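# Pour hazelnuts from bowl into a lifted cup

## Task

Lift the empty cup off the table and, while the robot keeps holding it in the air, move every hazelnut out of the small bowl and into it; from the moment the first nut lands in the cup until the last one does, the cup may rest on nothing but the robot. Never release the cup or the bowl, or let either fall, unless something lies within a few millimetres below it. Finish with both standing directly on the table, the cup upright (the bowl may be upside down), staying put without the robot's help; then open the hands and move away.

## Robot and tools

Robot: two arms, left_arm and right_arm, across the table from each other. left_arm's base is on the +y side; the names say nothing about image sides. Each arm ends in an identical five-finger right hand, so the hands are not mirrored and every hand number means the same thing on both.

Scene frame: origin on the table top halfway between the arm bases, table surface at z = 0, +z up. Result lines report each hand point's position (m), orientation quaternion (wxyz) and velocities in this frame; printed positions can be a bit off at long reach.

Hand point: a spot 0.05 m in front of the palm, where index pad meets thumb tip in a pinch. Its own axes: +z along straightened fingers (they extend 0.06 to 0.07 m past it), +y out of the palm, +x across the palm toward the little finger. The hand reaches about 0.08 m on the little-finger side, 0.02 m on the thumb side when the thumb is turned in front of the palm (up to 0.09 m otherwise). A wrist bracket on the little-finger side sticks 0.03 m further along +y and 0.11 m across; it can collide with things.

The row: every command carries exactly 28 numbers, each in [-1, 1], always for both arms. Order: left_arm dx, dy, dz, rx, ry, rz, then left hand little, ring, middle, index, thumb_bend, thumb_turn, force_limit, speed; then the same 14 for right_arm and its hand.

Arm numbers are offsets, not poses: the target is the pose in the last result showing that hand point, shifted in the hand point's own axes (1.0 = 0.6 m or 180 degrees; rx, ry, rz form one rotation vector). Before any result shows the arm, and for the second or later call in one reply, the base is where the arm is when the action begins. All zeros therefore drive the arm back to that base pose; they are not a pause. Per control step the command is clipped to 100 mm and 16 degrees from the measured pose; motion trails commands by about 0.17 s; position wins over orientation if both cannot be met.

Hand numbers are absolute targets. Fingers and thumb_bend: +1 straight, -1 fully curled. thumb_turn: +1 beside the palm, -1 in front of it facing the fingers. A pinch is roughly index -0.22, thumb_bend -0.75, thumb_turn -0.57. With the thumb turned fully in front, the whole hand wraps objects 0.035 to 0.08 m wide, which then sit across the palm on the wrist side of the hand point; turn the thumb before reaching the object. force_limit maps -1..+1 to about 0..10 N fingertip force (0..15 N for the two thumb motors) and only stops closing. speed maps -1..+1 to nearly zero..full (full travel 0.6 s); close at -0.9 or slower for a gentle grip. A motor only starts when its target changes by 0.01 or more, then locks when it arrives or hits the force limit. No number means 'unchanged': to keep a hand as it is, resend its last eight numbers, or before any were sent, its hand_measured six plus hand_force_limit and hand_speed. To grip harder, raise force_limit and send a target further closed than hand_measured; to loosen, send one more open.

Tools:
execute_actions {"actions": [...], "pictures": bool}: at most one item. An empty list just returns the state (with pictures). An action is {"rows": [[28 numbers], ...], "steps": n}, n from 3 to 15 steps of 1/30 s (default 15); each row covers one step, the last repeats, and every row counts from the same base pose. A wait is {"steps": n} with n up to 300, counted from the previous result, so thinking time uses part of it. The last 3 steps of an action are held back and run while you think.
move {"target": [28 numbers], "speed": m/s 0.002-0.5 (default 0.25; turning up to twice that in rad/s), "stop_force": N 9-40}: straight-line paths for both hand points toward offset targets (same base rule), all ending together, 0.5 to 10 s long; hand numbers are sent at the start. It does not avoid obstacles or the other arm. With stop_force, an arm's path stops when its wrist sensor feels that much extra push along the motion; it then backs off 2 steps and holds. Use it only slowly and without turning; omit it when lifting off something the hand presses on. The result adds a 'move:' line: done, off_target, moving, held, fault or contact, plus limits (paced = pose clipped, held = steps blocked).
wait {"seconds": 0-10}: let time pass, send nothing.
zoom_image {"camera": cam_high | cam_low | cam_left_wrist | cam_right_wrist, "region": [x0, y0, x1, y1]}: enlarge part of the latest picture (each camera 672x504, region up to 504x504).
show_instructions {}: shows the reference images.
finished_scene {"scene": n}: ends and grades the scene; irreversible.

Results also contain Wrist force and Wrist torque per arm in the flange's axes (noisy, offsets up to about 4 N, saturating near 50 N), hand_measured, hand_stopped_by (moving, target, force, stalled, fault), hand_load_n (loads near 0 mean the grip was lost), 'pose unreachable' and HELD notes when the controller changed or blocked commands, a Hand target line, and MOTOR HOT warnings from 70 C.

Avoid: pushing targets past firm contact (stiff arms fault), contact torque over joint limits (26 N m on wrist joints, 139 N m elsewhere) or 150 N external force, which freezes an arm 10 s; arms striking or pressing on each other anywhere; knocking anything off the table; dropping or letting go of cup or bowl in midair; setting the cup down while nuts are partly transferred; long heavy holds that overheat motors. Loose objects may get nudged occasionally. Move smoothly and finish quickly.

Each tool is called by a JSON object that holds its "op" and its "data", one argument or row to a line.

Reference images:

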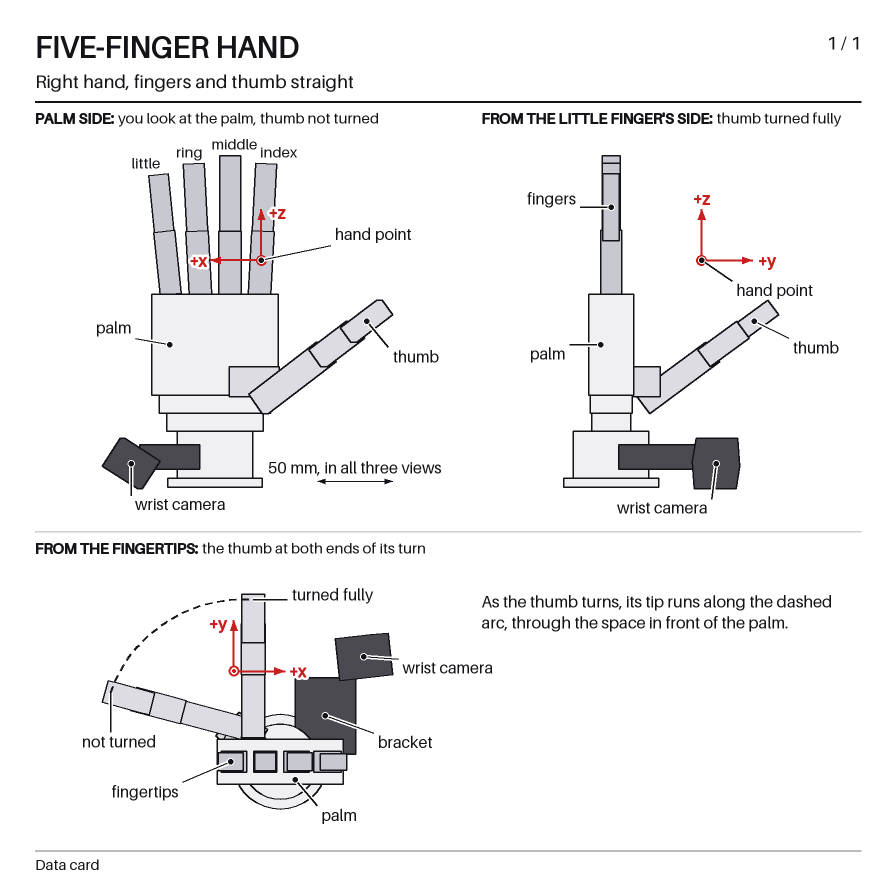

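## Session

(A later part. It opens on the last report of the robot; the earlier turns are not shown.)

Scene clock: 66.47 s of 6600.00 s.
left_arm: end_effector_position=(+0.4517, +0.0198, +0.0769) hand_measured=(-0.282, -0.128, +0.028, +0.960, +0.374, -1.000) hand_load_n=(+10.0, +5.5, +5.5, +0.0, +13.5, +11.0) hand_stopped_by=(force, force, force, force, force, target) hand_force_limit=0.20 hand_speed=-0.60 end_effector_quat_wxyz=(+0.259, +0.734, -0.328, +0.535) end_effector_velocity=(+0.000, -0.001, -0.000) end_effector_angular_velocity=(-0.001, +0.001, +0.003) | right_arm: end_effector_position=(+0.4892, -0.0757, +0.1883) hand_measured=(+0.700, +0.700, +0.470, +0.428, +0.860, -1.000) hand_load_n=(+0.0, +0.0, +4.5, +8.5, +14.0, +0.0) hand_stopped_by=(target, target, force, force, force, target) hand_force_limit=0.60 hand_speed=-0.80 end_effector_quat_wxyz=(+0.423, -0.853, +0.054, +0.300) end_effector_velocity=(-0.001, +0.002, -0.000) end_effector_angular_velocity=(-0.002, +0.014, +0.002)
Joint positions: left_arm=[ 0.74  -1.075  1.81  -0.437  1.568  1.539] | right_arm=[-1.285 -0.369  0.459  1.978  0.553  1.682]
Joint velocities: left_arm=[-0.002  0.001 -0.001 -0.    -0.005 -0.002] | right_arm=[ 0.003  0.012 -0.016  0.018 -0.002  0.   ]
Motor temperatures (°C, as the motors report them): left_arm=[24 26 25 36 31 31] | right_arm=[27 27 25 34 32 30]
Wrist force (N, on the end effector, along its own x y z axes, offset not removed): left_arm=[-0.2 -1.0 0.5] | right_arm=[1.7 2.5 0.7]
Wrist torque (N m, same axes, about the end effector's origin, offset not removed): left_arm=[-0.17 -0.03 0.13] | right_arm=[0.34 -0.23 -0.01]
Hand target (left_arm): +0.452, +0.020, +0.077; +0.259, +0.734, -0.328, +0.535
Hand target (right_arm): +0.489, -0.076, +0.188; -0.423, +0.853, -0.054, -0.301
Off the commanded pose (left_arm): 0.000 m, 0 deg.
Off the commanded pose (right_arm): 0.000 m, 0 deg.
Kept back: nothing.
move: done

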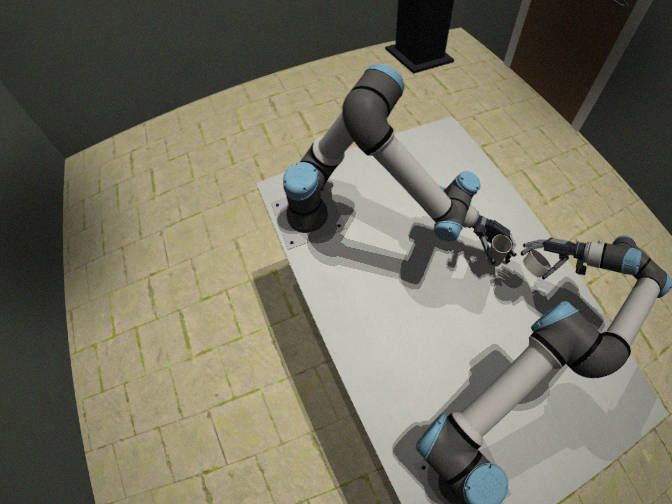

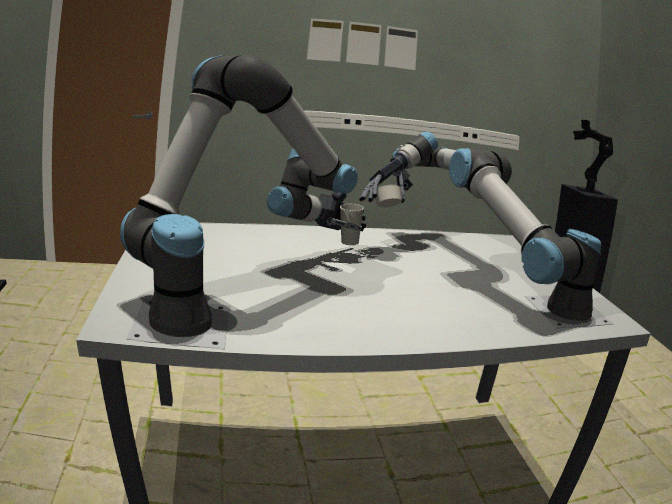

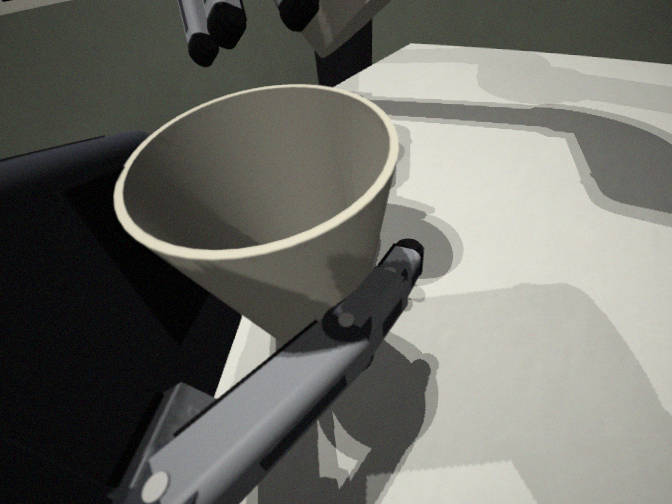

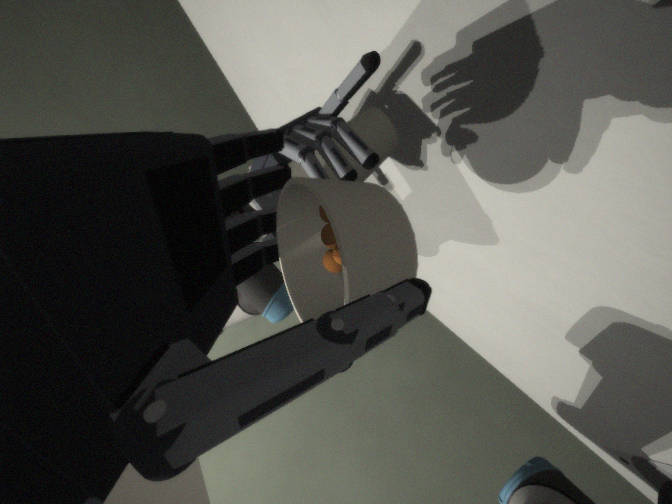

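{"op": "move", "data": {
  "target": [0,0,0,0,0,0,-0.8,-0.8,-0.8,-0.8,-0.6,-1,0.2,-0.6,-0.04,-0.09,0,0,0.2,-0.34,0.7,0.7,-0.3,-0.3,0.3,-1,0.6,-0.8],
  "speed": 0.15
}}

Scene clock: 71.27 s of 6600.00 s.
left_arm: end_effector_position=(+0.4517, +0.0198, +0.0769) hand_measured=(-0.282, -0.128, +0.028, +0.960, +0.374, -1.000) hand_load_n=(+10.0, +5.5, +5.5, +0.0, +13.5, +11.0) hand_stopped_by=(force, force, force, force, force, target) hand_force_limit=0.20 hand_speed=-0.60 end_effector_quat_wxyz=(+0.259, +0.734, -0.328, +0.535) end_effector_velocity=(+0.000, -0.001, +0.001) end_effector_angular_velocity=(-0.001, -0.002, -0.001) | right_arm: end_effector_position=(+0.4888, -0.0452, +0.2393) hand_measured=(+0.700, +0.700, +0.470, +0.428, +0.860, -1.000) hand_load_n=(+0.0, +0.0, +4.0, +9.0, +14.0, +1.5) hand_stopped_by=(target, target, force, force, force, target) hand_force_limit=0.60 hand_speed=-0.80 end_effector_quat_wxyz=(-0.479, +0.810, +0.258, +0.218) end_effector_velocity=(+0.000, -0.001, -0.000) end_effector_angular_velocity=(+0.004, -0.009, -0.004)
Joint positions: left_arm=[ 0.74  -1.075  1.81  -0.437  1.568  1.539] | right_arm=[-1.208 -1.087  1.247  0.679  0.643  1.676]
Joint velocities: left_arm=[-0.001 -0.    -0.002 -0.    -0.     0.001] | right_arm=[-0.001 -0.008  0.013 -0.018  0.002  0.004]
Motor temperatures (°C, as the motors report them): left_arm=[24 26 25 36 31 31] | right_arm=[27 27 25 34 32 30]
Wrist force (N, on the end effector, along its own x y z axes, offset not removed): left_arm=[-0.2 -0.3 -0.6] | right_arm=[-0.6 0.3 -0.3]
Wrist torque (N m, same axes, about the end effector's origin, offset not removed): left_arm=[-0.06 0.07 0.12] | right_arm=[0.09 -0.05 0.01]
Hand target (left_arm): +0.452, +0.020, +0.077; +0.259, +0.734, -0.328, +0.535
Hand target (right_arm): +0.489, -0.045, +0.239; -0.479, +0.810, +0.259, +0.219
Off the commanded pose (left_arm): 0.000 m, 0 deg.
Off the commanded pose (right_arm): 0.001 m, 0 deg.
Kept back: nothing.
move: done

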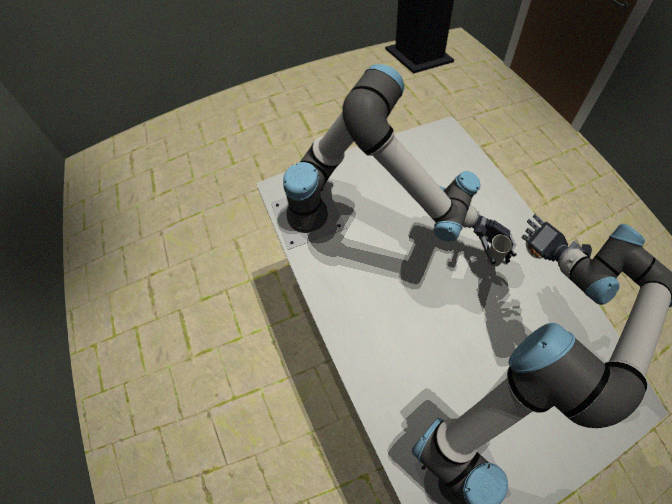

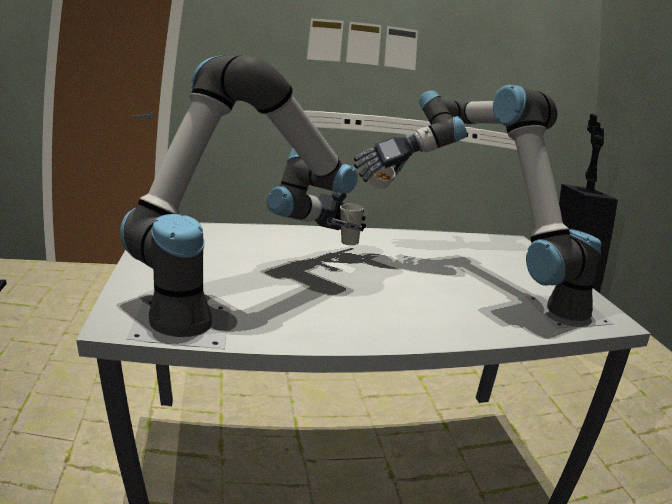

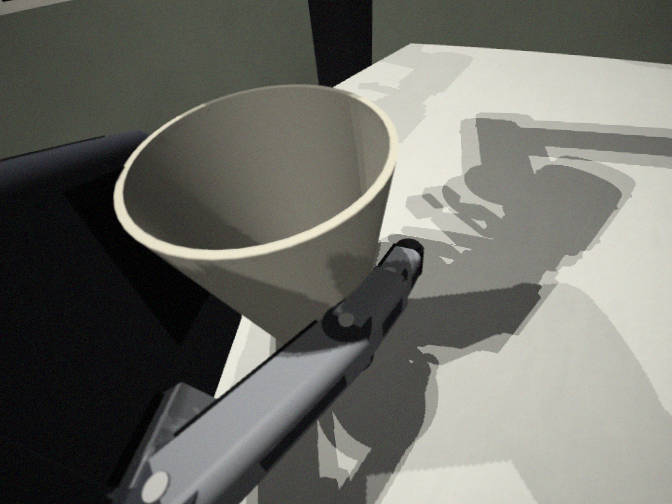

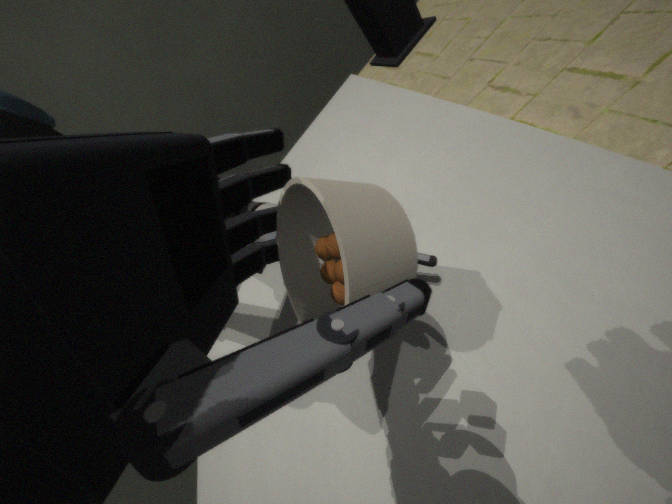

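{"op": "move", "data": {
  "target": [0,0,0,0,0,0,-0.8,-0.8,-0.8,-0.8,-0.6,-1,0.2,-0.6,-0.015,-0.027,0.113,0,0.05,-0.085,0.7,0.7,-0.3,-0.3,0.3,-1,0.6,-0.8],
  "speed": 0.04
}}

{"op": "zoom_image", "data": {
  "camera": "cam_low",
  "region": [270,110,470,260]
}}

{"op": "zoom_image", "data": {
  "camera": "cam_high",
  "region": [430,160,630,310]
}}

Scene clock: 75.67 s of 6600.00 s.
left_arm: end_effector_position=(+0.4517, +0.0198, +0.0769) hand_measured=(-0.282, -0.128, +0.028, +0.960, +0.374, -1.000) hand_load_n=(+10.0, +5.5, +5.5, +0.0, +13.5, +11.0) hand_stopped_by=(force, force, force, force, force, target) hand_force_limit=0.20 hand_speed=-0.60 end_effector_quat_wxyz=(+0.259, +0.734, -0.328, +0.535) end_effector_velocity=(+0.001, +0.000, +0.001) end_effector_angular_velocity=(-0.001, -0.001, +0.001) | right_arm: end_effector_position=(+0.4789, +0.0197, +0.2146) hand_measured=(+0.700, +0.700, +0.470, +0.428, +0.860, -1.000) hand_load_n=(+0.0, +0.0, +4.0, +9.0, +14.0, +1.5) hand_stopped_by=(target, target, force, force, force, target) hand_force_limit=0.60 hand_speed=-0.80 end_effector_quat_wxyz=(-0.464, +0.749, +0.325, +0.342) end_effector_velocity=(+0.000, +0.001, -0.001) end_effector_angular_velocity=(+0.002, -0.009, -0.001)
Joint positions: left_arm=[ 0.74  -1.075  1.81  -0.437  1.568  1.539] | right_arm=[-1.069 -1.151  1.438  0.212  0.774  1.725]
Joint velocities: left_arm=[ 0.001 -0.001 -0.    -0.001 -0.    -0.   ] | right_arm=[ 0.002 -0.002  0.006 -0.013  0.004 -0.001]
Motor temperatures (°C, as the motors report them): left_arm=[24 26 25 36 31 31] | right_arm=[27 27 25 34 32 30]
Wrist force (N, on the end effector, along its own x y z axes, offset not removed): left_arm=[0.1 0.0 0.2] | right_arm=[-1.1 2.1 -2.4]
Wrist torque (N m, same axes, about the end effector's origin, offset not removed): left_arm=[-0.13 -0.06 0.12] | right_arm=[0.47 -0.04 0.12]
Hand target (left_arm): +0.452, +0.020, +0.077; +0.259, +0.734, -0.328, +0.535
Hand target (right_arm): +0.479, +0.020, +0.214; -0.464, +0.749, +0.326, +0.343
Off the commanded pose (left_arm): 0.000 m, 0 deg.
Off the commanded pose (right_arm): 0.000 m, 0 deg.
Kept back: nothing.
move: done

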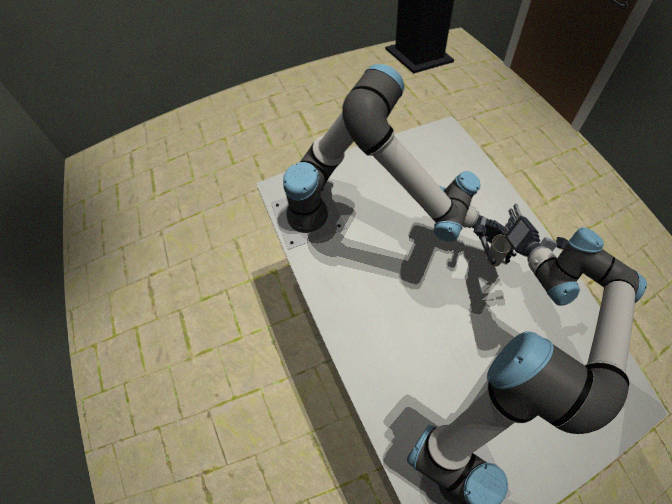

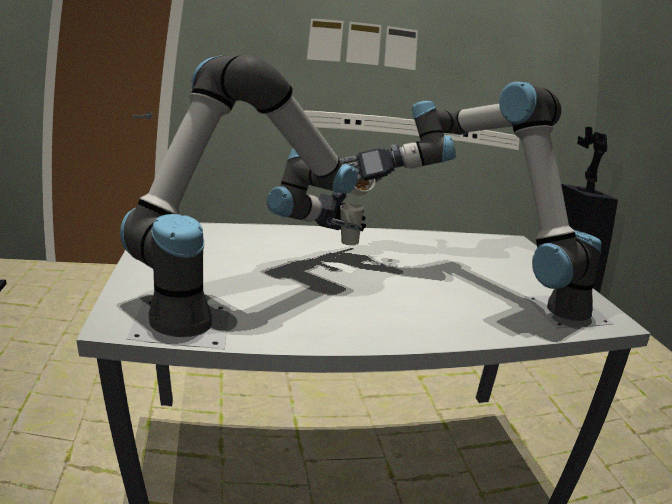

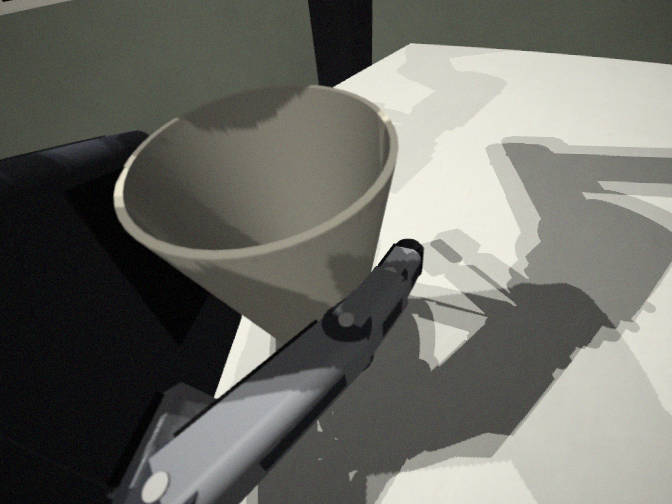

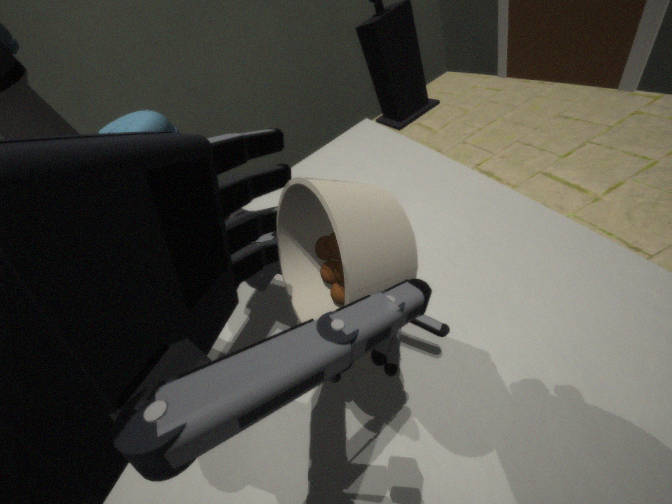

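Region (270, 110, 470, 260) of cam_low's 672x504 image, scaled by 2.520, with more detail than that image has; it fills the top 378 rows of this view, and the rest is white.

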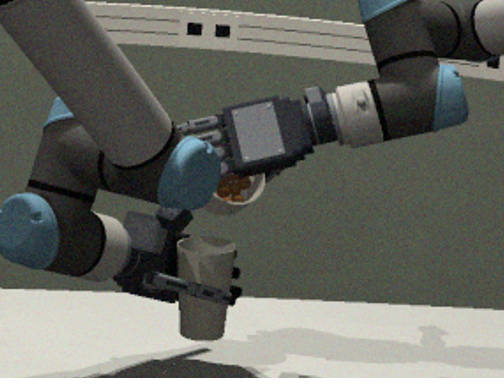

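Region (430, 160, 630, 310) of cam_high's 672x504 image, scaled by 2.520, with more detail than that image has; it fills the top 378 rows of this view, and the rest is white.

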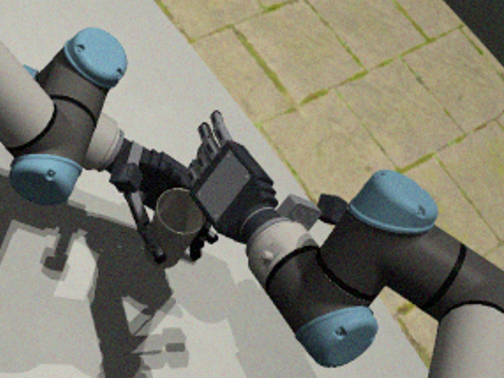

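{"op": "move", "data": {
  "target": [0,0,0,0,0,0,-0.8,-0.8,-0.8,-0.8,-0.6,-1,0.2,-0.6,-0.02,0,0.05,0,0.035,-0.075,0.7,0.7,-0.3,-0.3,0.3,-1,0.6,-0.8],
  "speed": 0.04
}}

{"op": "zoom_image", "data": {
  "camera": "cam_low",
  "region": [270,110,470,260]
}}

Scene clock: 79.40 s of 6600.00 s.
left_arm: end_effector_position=(+0.4517, +0.0198, +0.0769) hand_measured=(-0.282, -0.128, +0.028, +0.960, +0.374, -1.000) hand_load_n=(+10.0, +5.5, +5.5, +0.0, +13.5, +11.0) hand_stopped_by=(force, force, force, force, force, target) hand_force_limit=0.20 hand_speed=-0.60 end_effector_quat_wxyz=(+0.259, +0.734, -0.328, +0.535) end_effector_velocity=(-0.000, -0.000, +0.000) end_effector_angular_velocity=(-0.001, +0.001, -0.000) | right_arm: end_effector_position=(+0.4785, +0.0451, +0.1949) hand_measured=(+0.700, +0.700, +0.470, +0.428, +0.860, -1.000) hand_load_n=(+0.0, +0.0, +4.0, +9.0, +14.0, +2.0) hand_stopped_by=(target, target, force, force, force, target) hand_force_limit=0.60 hand_speed=-0.80 end_effector_quat_wxyz=(-0.438, +0.686, +0.385, +0.435) end_effector_velocity=(+0.000, +0.001, -0.001) end_effector_angular_velocity=(+0.002, -0.013, +0.001)
Joint positions: left_arm=[ 0.74  -1.075  1.81  -0.437  1.568  1.539] | right_arm=[-1.012 -1.162  1.578 -0.09   0.838  1.626]
Joint velocities: left_arm=[-0.001 -0.     0.     0.    -0.    -0.002] | right_arm=[ 0.003  0.     0.006 -0.015  0.003 -0.005]
Motor temperatures (°C, as the motors report them): left_arm=[24 26 25 36 31 31] | right_arm=[27 27 25 34 32 30]
Wrist force (N, on the end effector, along its own x y z axes, offset not removed): left_arm=[-0.4 -2.1 0.0] | right_arm=[-1.5 -0.9 -1.9]
Wrist torque (N m, same axes, about the end effector's origin, offset not removed): left_arm=[-0.37 0.10 0.11] | right_arm=[0.02 -0.06 -0.09]
Hand target (left_arm): +0.452, +0.020, +0.077; +0.259, +0.734, -0.328, +0.535
Hand target (right_arm): +0.479, +0.045, +0.195; -0.438, +0.686, +0.385, +0.435
Off the commanded pose (left_arm): 0.000 m, 0 deg.
Off the commanded pose (right_arm): 0.000 m, 0 deg.
Kept back: nothing.
move: done

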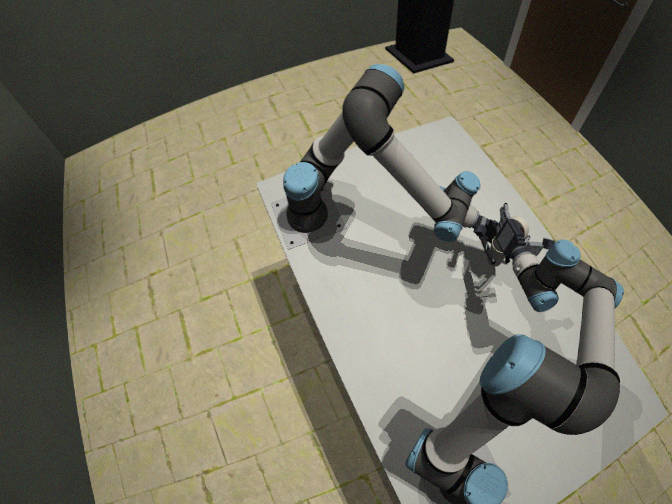

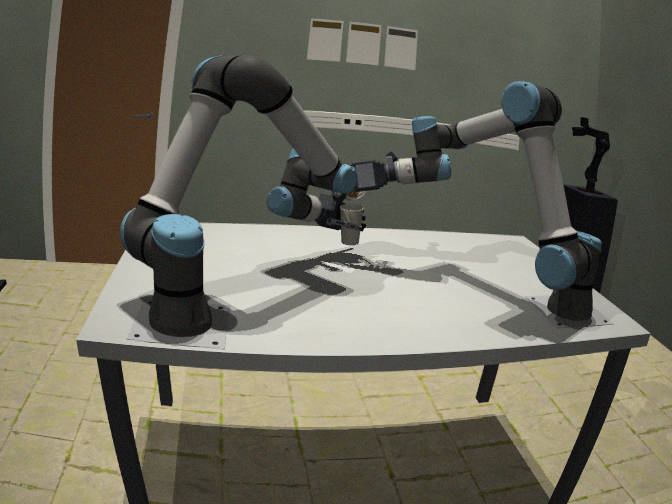

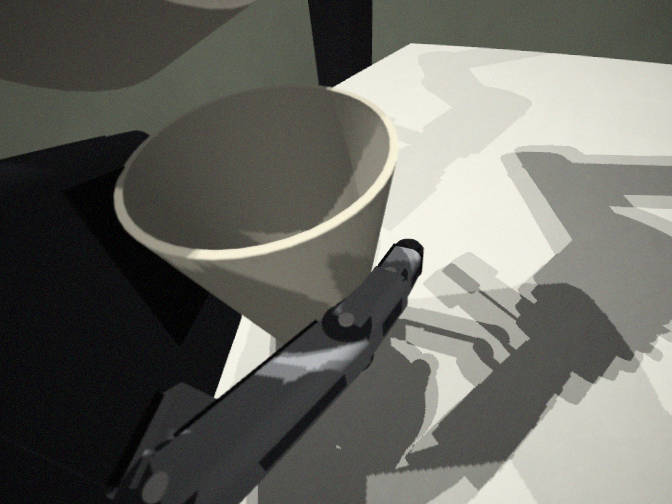

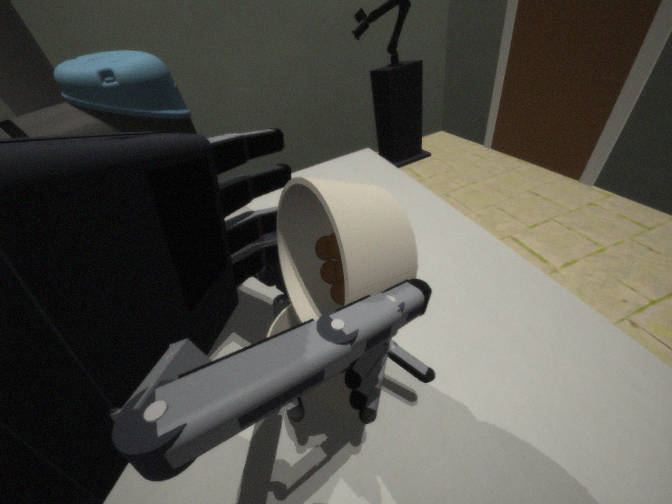

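Region (270, 110, 470, 260) of cam_low's 672x504 image, scaled by 2.520, with more detail than that image has; it fills the top 378 rows of this view, and the rest is white.

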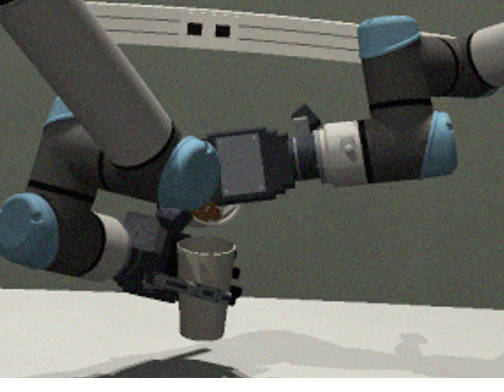

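{"op": "move", "data": {
  "target": [0,0,0,0,0,0,-0.8,-0.8,-0.8,-0.8,-0.6,-1,0.2,-0.6,-0.01,0,0,-0.02,0.06,-0.17,0.7,0.7,-0.3,-0.3,0.3,-1,0.6,-0.8],
  "speed": 0.04
}}

Scene clock: 87.00 s of 6600.00 s.
left_arm: end_effector_position=(+0.4517, +0.0198, +0.0769) hand_measured=(-0.282, -0.128, +0.028, +0.960, +0.374, -1.000) hand_load_n=(+10.0, +5.5, +5.5, +0.0, +13.5, +11.5) hand_stopped_by=(force, force, force, force, force, target) hand_force_limit=0.20 hand_speed=-0.60 end_effector_quat_wxyz=(+0.259, +0.734, -0.328, +0.535) end_effector_velocity=(+0.000, +0.001, +0.000) end_effector_angular_velocity=(-0.000, -0.000, +0.001) | right_arm: end_effector_position=(+0.4765, +0.0443, +0.1893) hand_measured=(+0.700, +0.700, +0.470, +0.428, +0.860, -1.000) hand_load_n=(+0.0, +0.0, +4.0, +9.0, +14.0, +1.5) hand_stopped_by=(target, target, force, force, force, target) hand_force_limit=0.60 hand_speed=-0.80 end_effector_quat_wxyz=(-0.321, +0.531, +0.496, +0.608) end_effector_velocity=(-0.000, -0.000, -0.001) end_effector_angular_velocity=(+0.001, -0.010, -0.000)
Joint positions: left_arm=[ 0.74  -1.075  1.81  -0.437  1.568  1.539] | right_arm=[-0.979 -1.178  1.832 -0.584  0.909  1.262]
Joint velocities: left_arm=[ 0.001 -0.001  0.001 -0.     0.     0.   ] | right_arm=[-0.     0.001  0.005 -0.012  0.001 -0.006]
Motor temperatures (°C, as the motors report them): left_arm=[24 26 25 36 31 31] | right_arm=[27 27 25 34 32 30]
Wrist force (N, on the end effector, along its own x y z axes, offset not removed): left_arm=[-0.7 -2.8 0.6] | right_arm=[-4.0 0.7 -0.1]
Wrist torque (N m, same axes, about the end effector's origin, offset not removed): left_arm=[-0.54 0.07 0.02] | right_arm=[0.42 0.22 -0.08]
Hand target (left_arm): +0.452, +0.020, +0.077; +0.259, +0.734, -0.328, +0.535
Hand target (right_arm): +0.477, +0.044, +0.189; -0.320, +0.531, +0.496, +0.608
Off the commanded pose (left_arm): 0.000 m, 0 deg.
Off the commanded pose (right_arm): 0.000 m, 0 deg.
Kept back: nothing.
move: done

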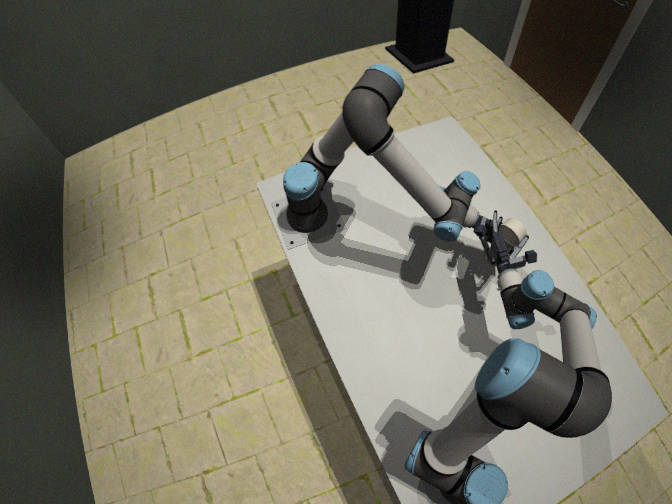

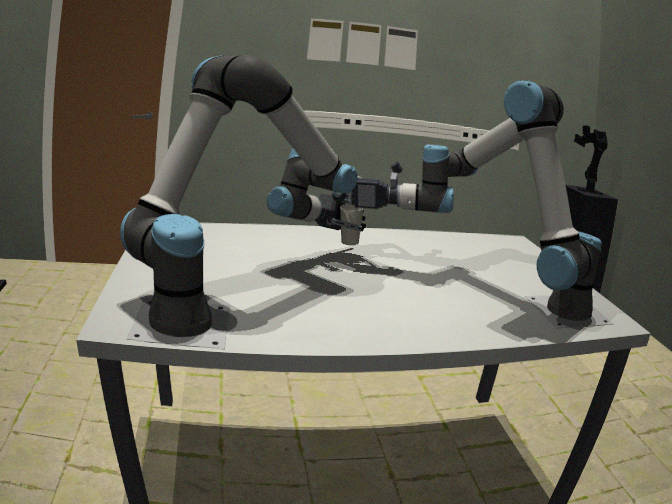

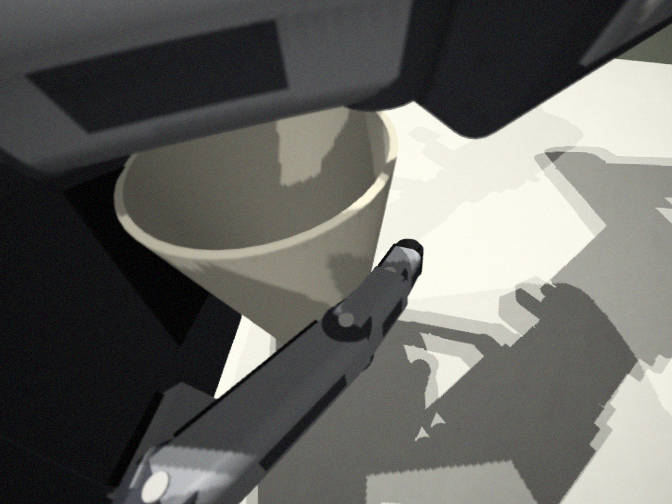

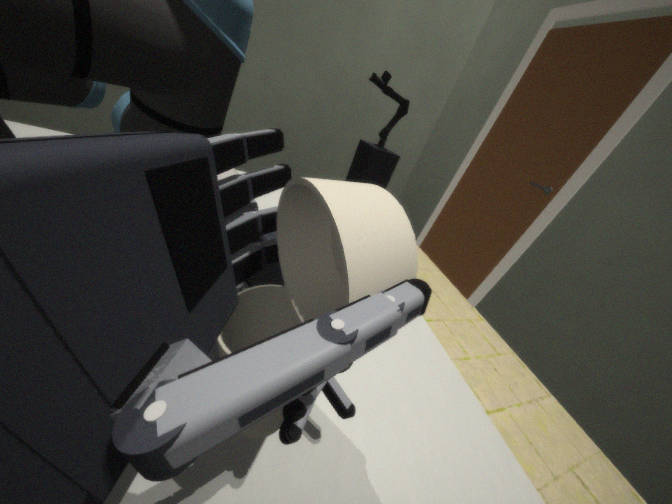

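{"op": "move", "data": {
  "target": [0,0,0,0,0,0,-0.8,-0.8,-0.8,-0.8,-0.6,-1,0.2,-0.6,0.05,0.012,0,0,0,0,0.7,0.7,-0.3,-0.3,0.3,-1,0.6,-0.8],
  "speed": 0.04
}}

{"op": "move", "data": {
  "target": [0,0,0,0,0,0,-0.8,-0.8,-0.8,-0.8,-0.6,-1,0.2,-0.6,-0.08,0.117,-0.233,0.041,-0.256,0.492,0.7,0.7,-0.3,-0.3,0.3,-1,0.6,-0.8]
}}

Scene clock: 88.37 s of 6600.00 s.
left_arm: end_effector_position=(+0.4517, +0.0198, +0.0769) hand_measured=(-0.282, -0.128, +0.028, +0.960, +0.374, -1.000) hand_load_n=(+10.0, +5.5, +5.5, +0.0, +13.5, +11.0) hand_stopped_by=(force, force, force, force, force, target) hand_force_limit=0.20 hand_speed=-0.60 end_effector_quat_wxyz=(+0.259, +0.734, -0.328, +0.535) end_effector_velocity=(-0.001, +0.000, -0.001) end_effector_angular_velocity=(+0.001, +0.001, -0.001) | right_arm: end_effector_position=(+0.4763, +0.0461, +0.2199) hand_measured=(+0.700, +0.700, +0.470, +0.428, +0.860, -1.000) hand_load_n=(+0.0, +0.0, +4.0, +9.0, +14.0, +1.5) hand_stopped_by=(target, target, force, force, force, target) hand_force_limit=0.60 hand_speed=-0.80 end_effector_quat_wxyz=(-0.321, +0.531, +0.496, +0.608) end_effector_velocity=(+0.000, -0.000, +0.003) end_effector_angular_velocity=(-0.000, -0.003, -0.000)
Joint positions: left_arm=[ 0.74  -1.075  1.81  -0.437  1.568  1.539] | right_arm=[-0.976 -1.219  1.797 -0.508  0.913  1.262]
Joint velocities: left_arm=[-0.001  0.001  0.001  0.     0.     0.   ] | right_arm=[-0.    -0.003 -0.003  0.005  0.    -0.002]
Motor temperatures (°C, as the motors report them): left_arm=[24 26 25 36 31 31] | right_arm=[27 27 25 34 32 30]
Wrist force (N, on the end effector, along its own x y z axes, offset not removed): left_arm=[1.3 -1.4 0.8] | right_arm=[-0.8 -2.6 -1.1]
Wrist torque (N m, same axes, about the end effector's origin, offset not removed): left_arm=[-0.28 -0.23 0.15] | right_arm=[-0.05 -0.18 -0.01]
Hand target (left_arm): +0.452, +0.020, +0.077; +0.259, +0.734, -0.328, +0.535
Hand target (right_arm): +0.476, +0.046, +0.220; -0.321, +0.531, +0.496, +0.608
Off the commanded pose (left_arm): 0.000 m, 0 deg.
Off the commanded pose (right_arm): 0.000 m, 0 deg.
Kept back: nothing.
move: done

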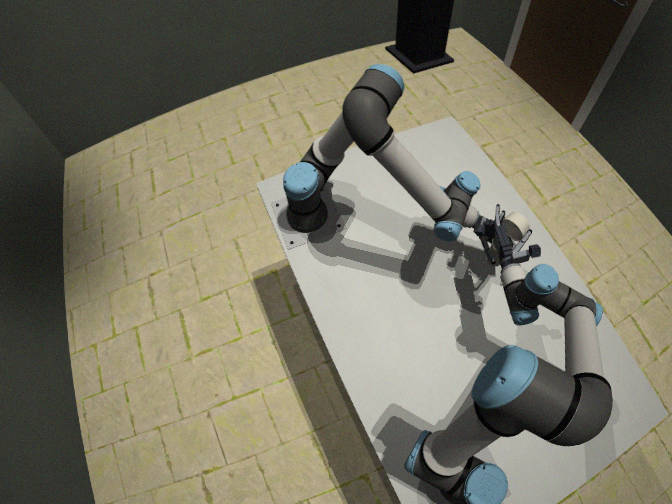

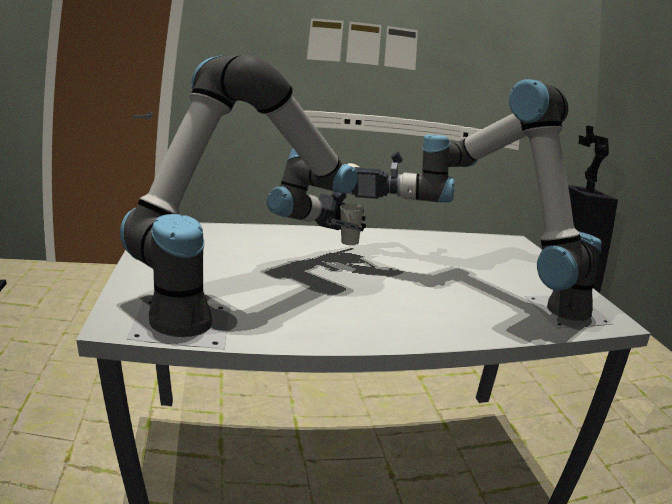

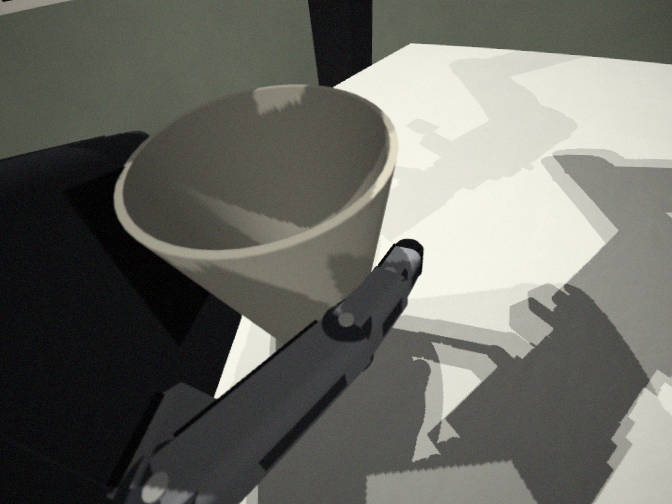

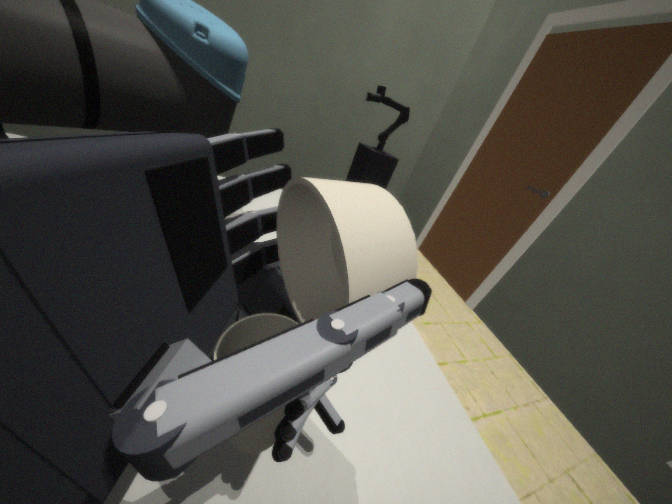

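Scene clock: 92.40 s of 6600.00 s.
left_arm: end_effector_position=(+0.4517, +0.0198, +0.0769) hand_measured=(-0.282, -0.128, +0.028, +0.960, +0.374, -1.000) hand_load_n=(+10.0, +5.5, +5.5, +0.0, +13.5, +11.0) hand_stopped_by=(force, force, force, force, force, target) hand_force_limit=0.20 hand_speed=-0.60 end_effector_quat_wxyz=(+0.259, +0.734, -0.328, +0.535) end_effector_velocity=(+0.001, +0.001, +0.001) end_effector_angular_velocity=(-0.001, -0.001, +0.002) | right_arm: end_effector_position=(+0.5057, -0.1137, +0.1994) hand_measured=(+0.700, +0.700, +0.470, +0.428, +0.860, -1.000) hand_load_n=(+0.0, +0.0, +4.0, +8.5, +14.0, +0.5) hand_stopped_by=(target, target, force, force, force, target) hand_force_limit=0.60 hand_speed=-0.80 end_effector_quat_wxyz=(-0.473, +0.873, +0.106, -0.042) end_effector_velocity=(+0.000, -0.001, -0.001) end_effector_angular_velocity=(-0.004, +0.011, +0.003)
Joint positions: left_arm=[ 0.74  -1.075  1.81  -0.437  1.568  1.539] | right_arm=[-1.343 -0.748  0.911  1.408  0.58   1.538]
Joint velocities: left_arm=[ 0.002 -0.    -0.001  0.    -0.    -0.   ] | right_arm=[-0.001  0.008 -0.009  0.019  0.002 -0.007]
Motor temperatures (°C, as the motors report them): left_arm=[24 26 25 36 31 31] | right_arm=[27 27 25 34 32 30]
Wrist force (N, on the end effector, along its own x y z axes, offset not removed): left_arm=[-1.4 -1.2 0.4] | right_arm=[0.2 1.2 1.5]
Wrist torque (N m, same axes, about the end effector's origin, offset not removed): left_arm=[-0.37 0.20 0.00] | right_arm=[0.12 0.00 0.01]
Hand target (left_arm): +0.452, +0.020, +0.077; +0.259, +0.734, -0.328, +0.535
Hand target (right_arm): +0.506, -0.114, +0.199; -0.473, +0.873, +0.106, -0.043
Off the commanded pose (left_arm): 0.000 m, 0 deg.
Off the commanded pose (right_arm): 0.000 m, 0 deg.
Kept back: nothing.
move: done

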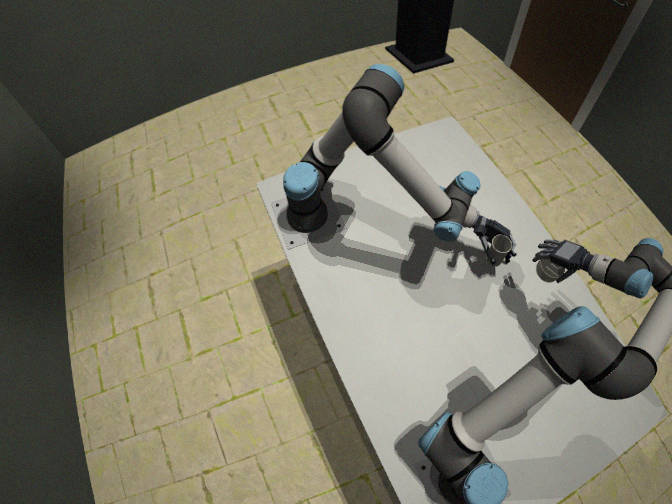

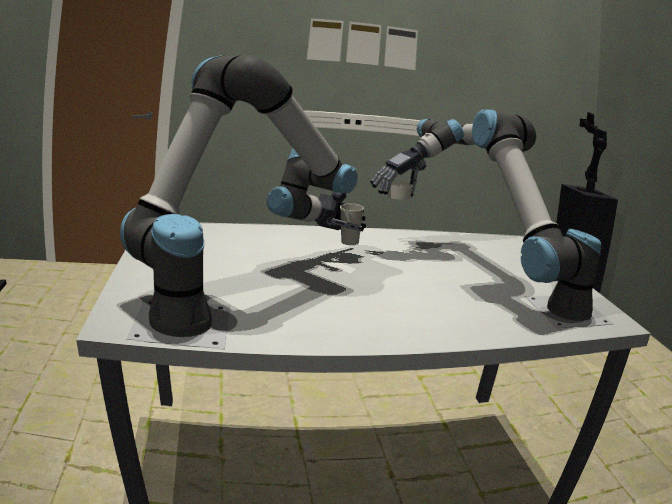

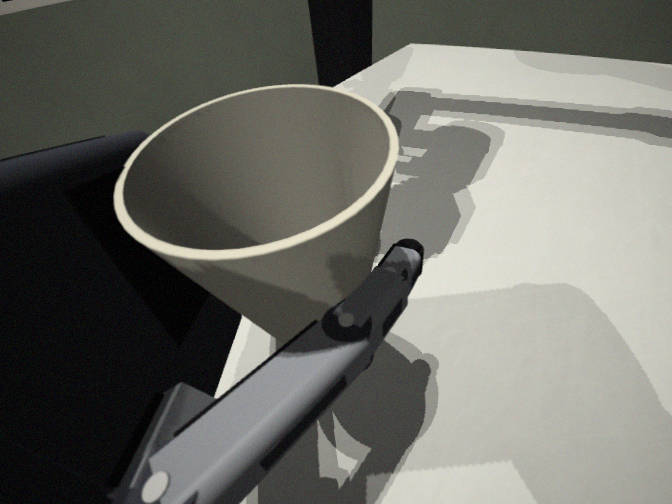

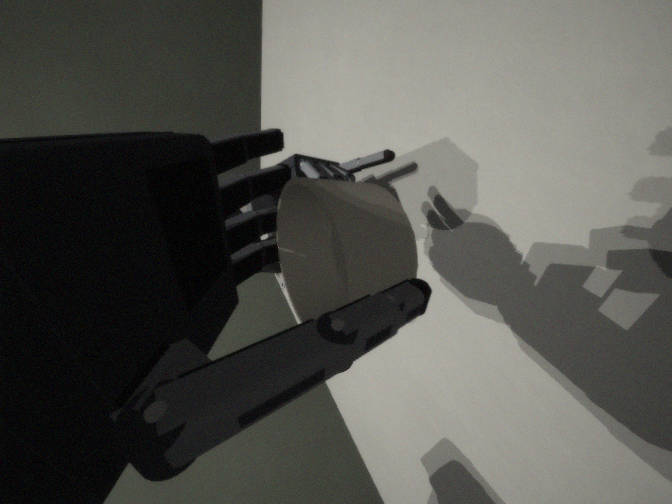

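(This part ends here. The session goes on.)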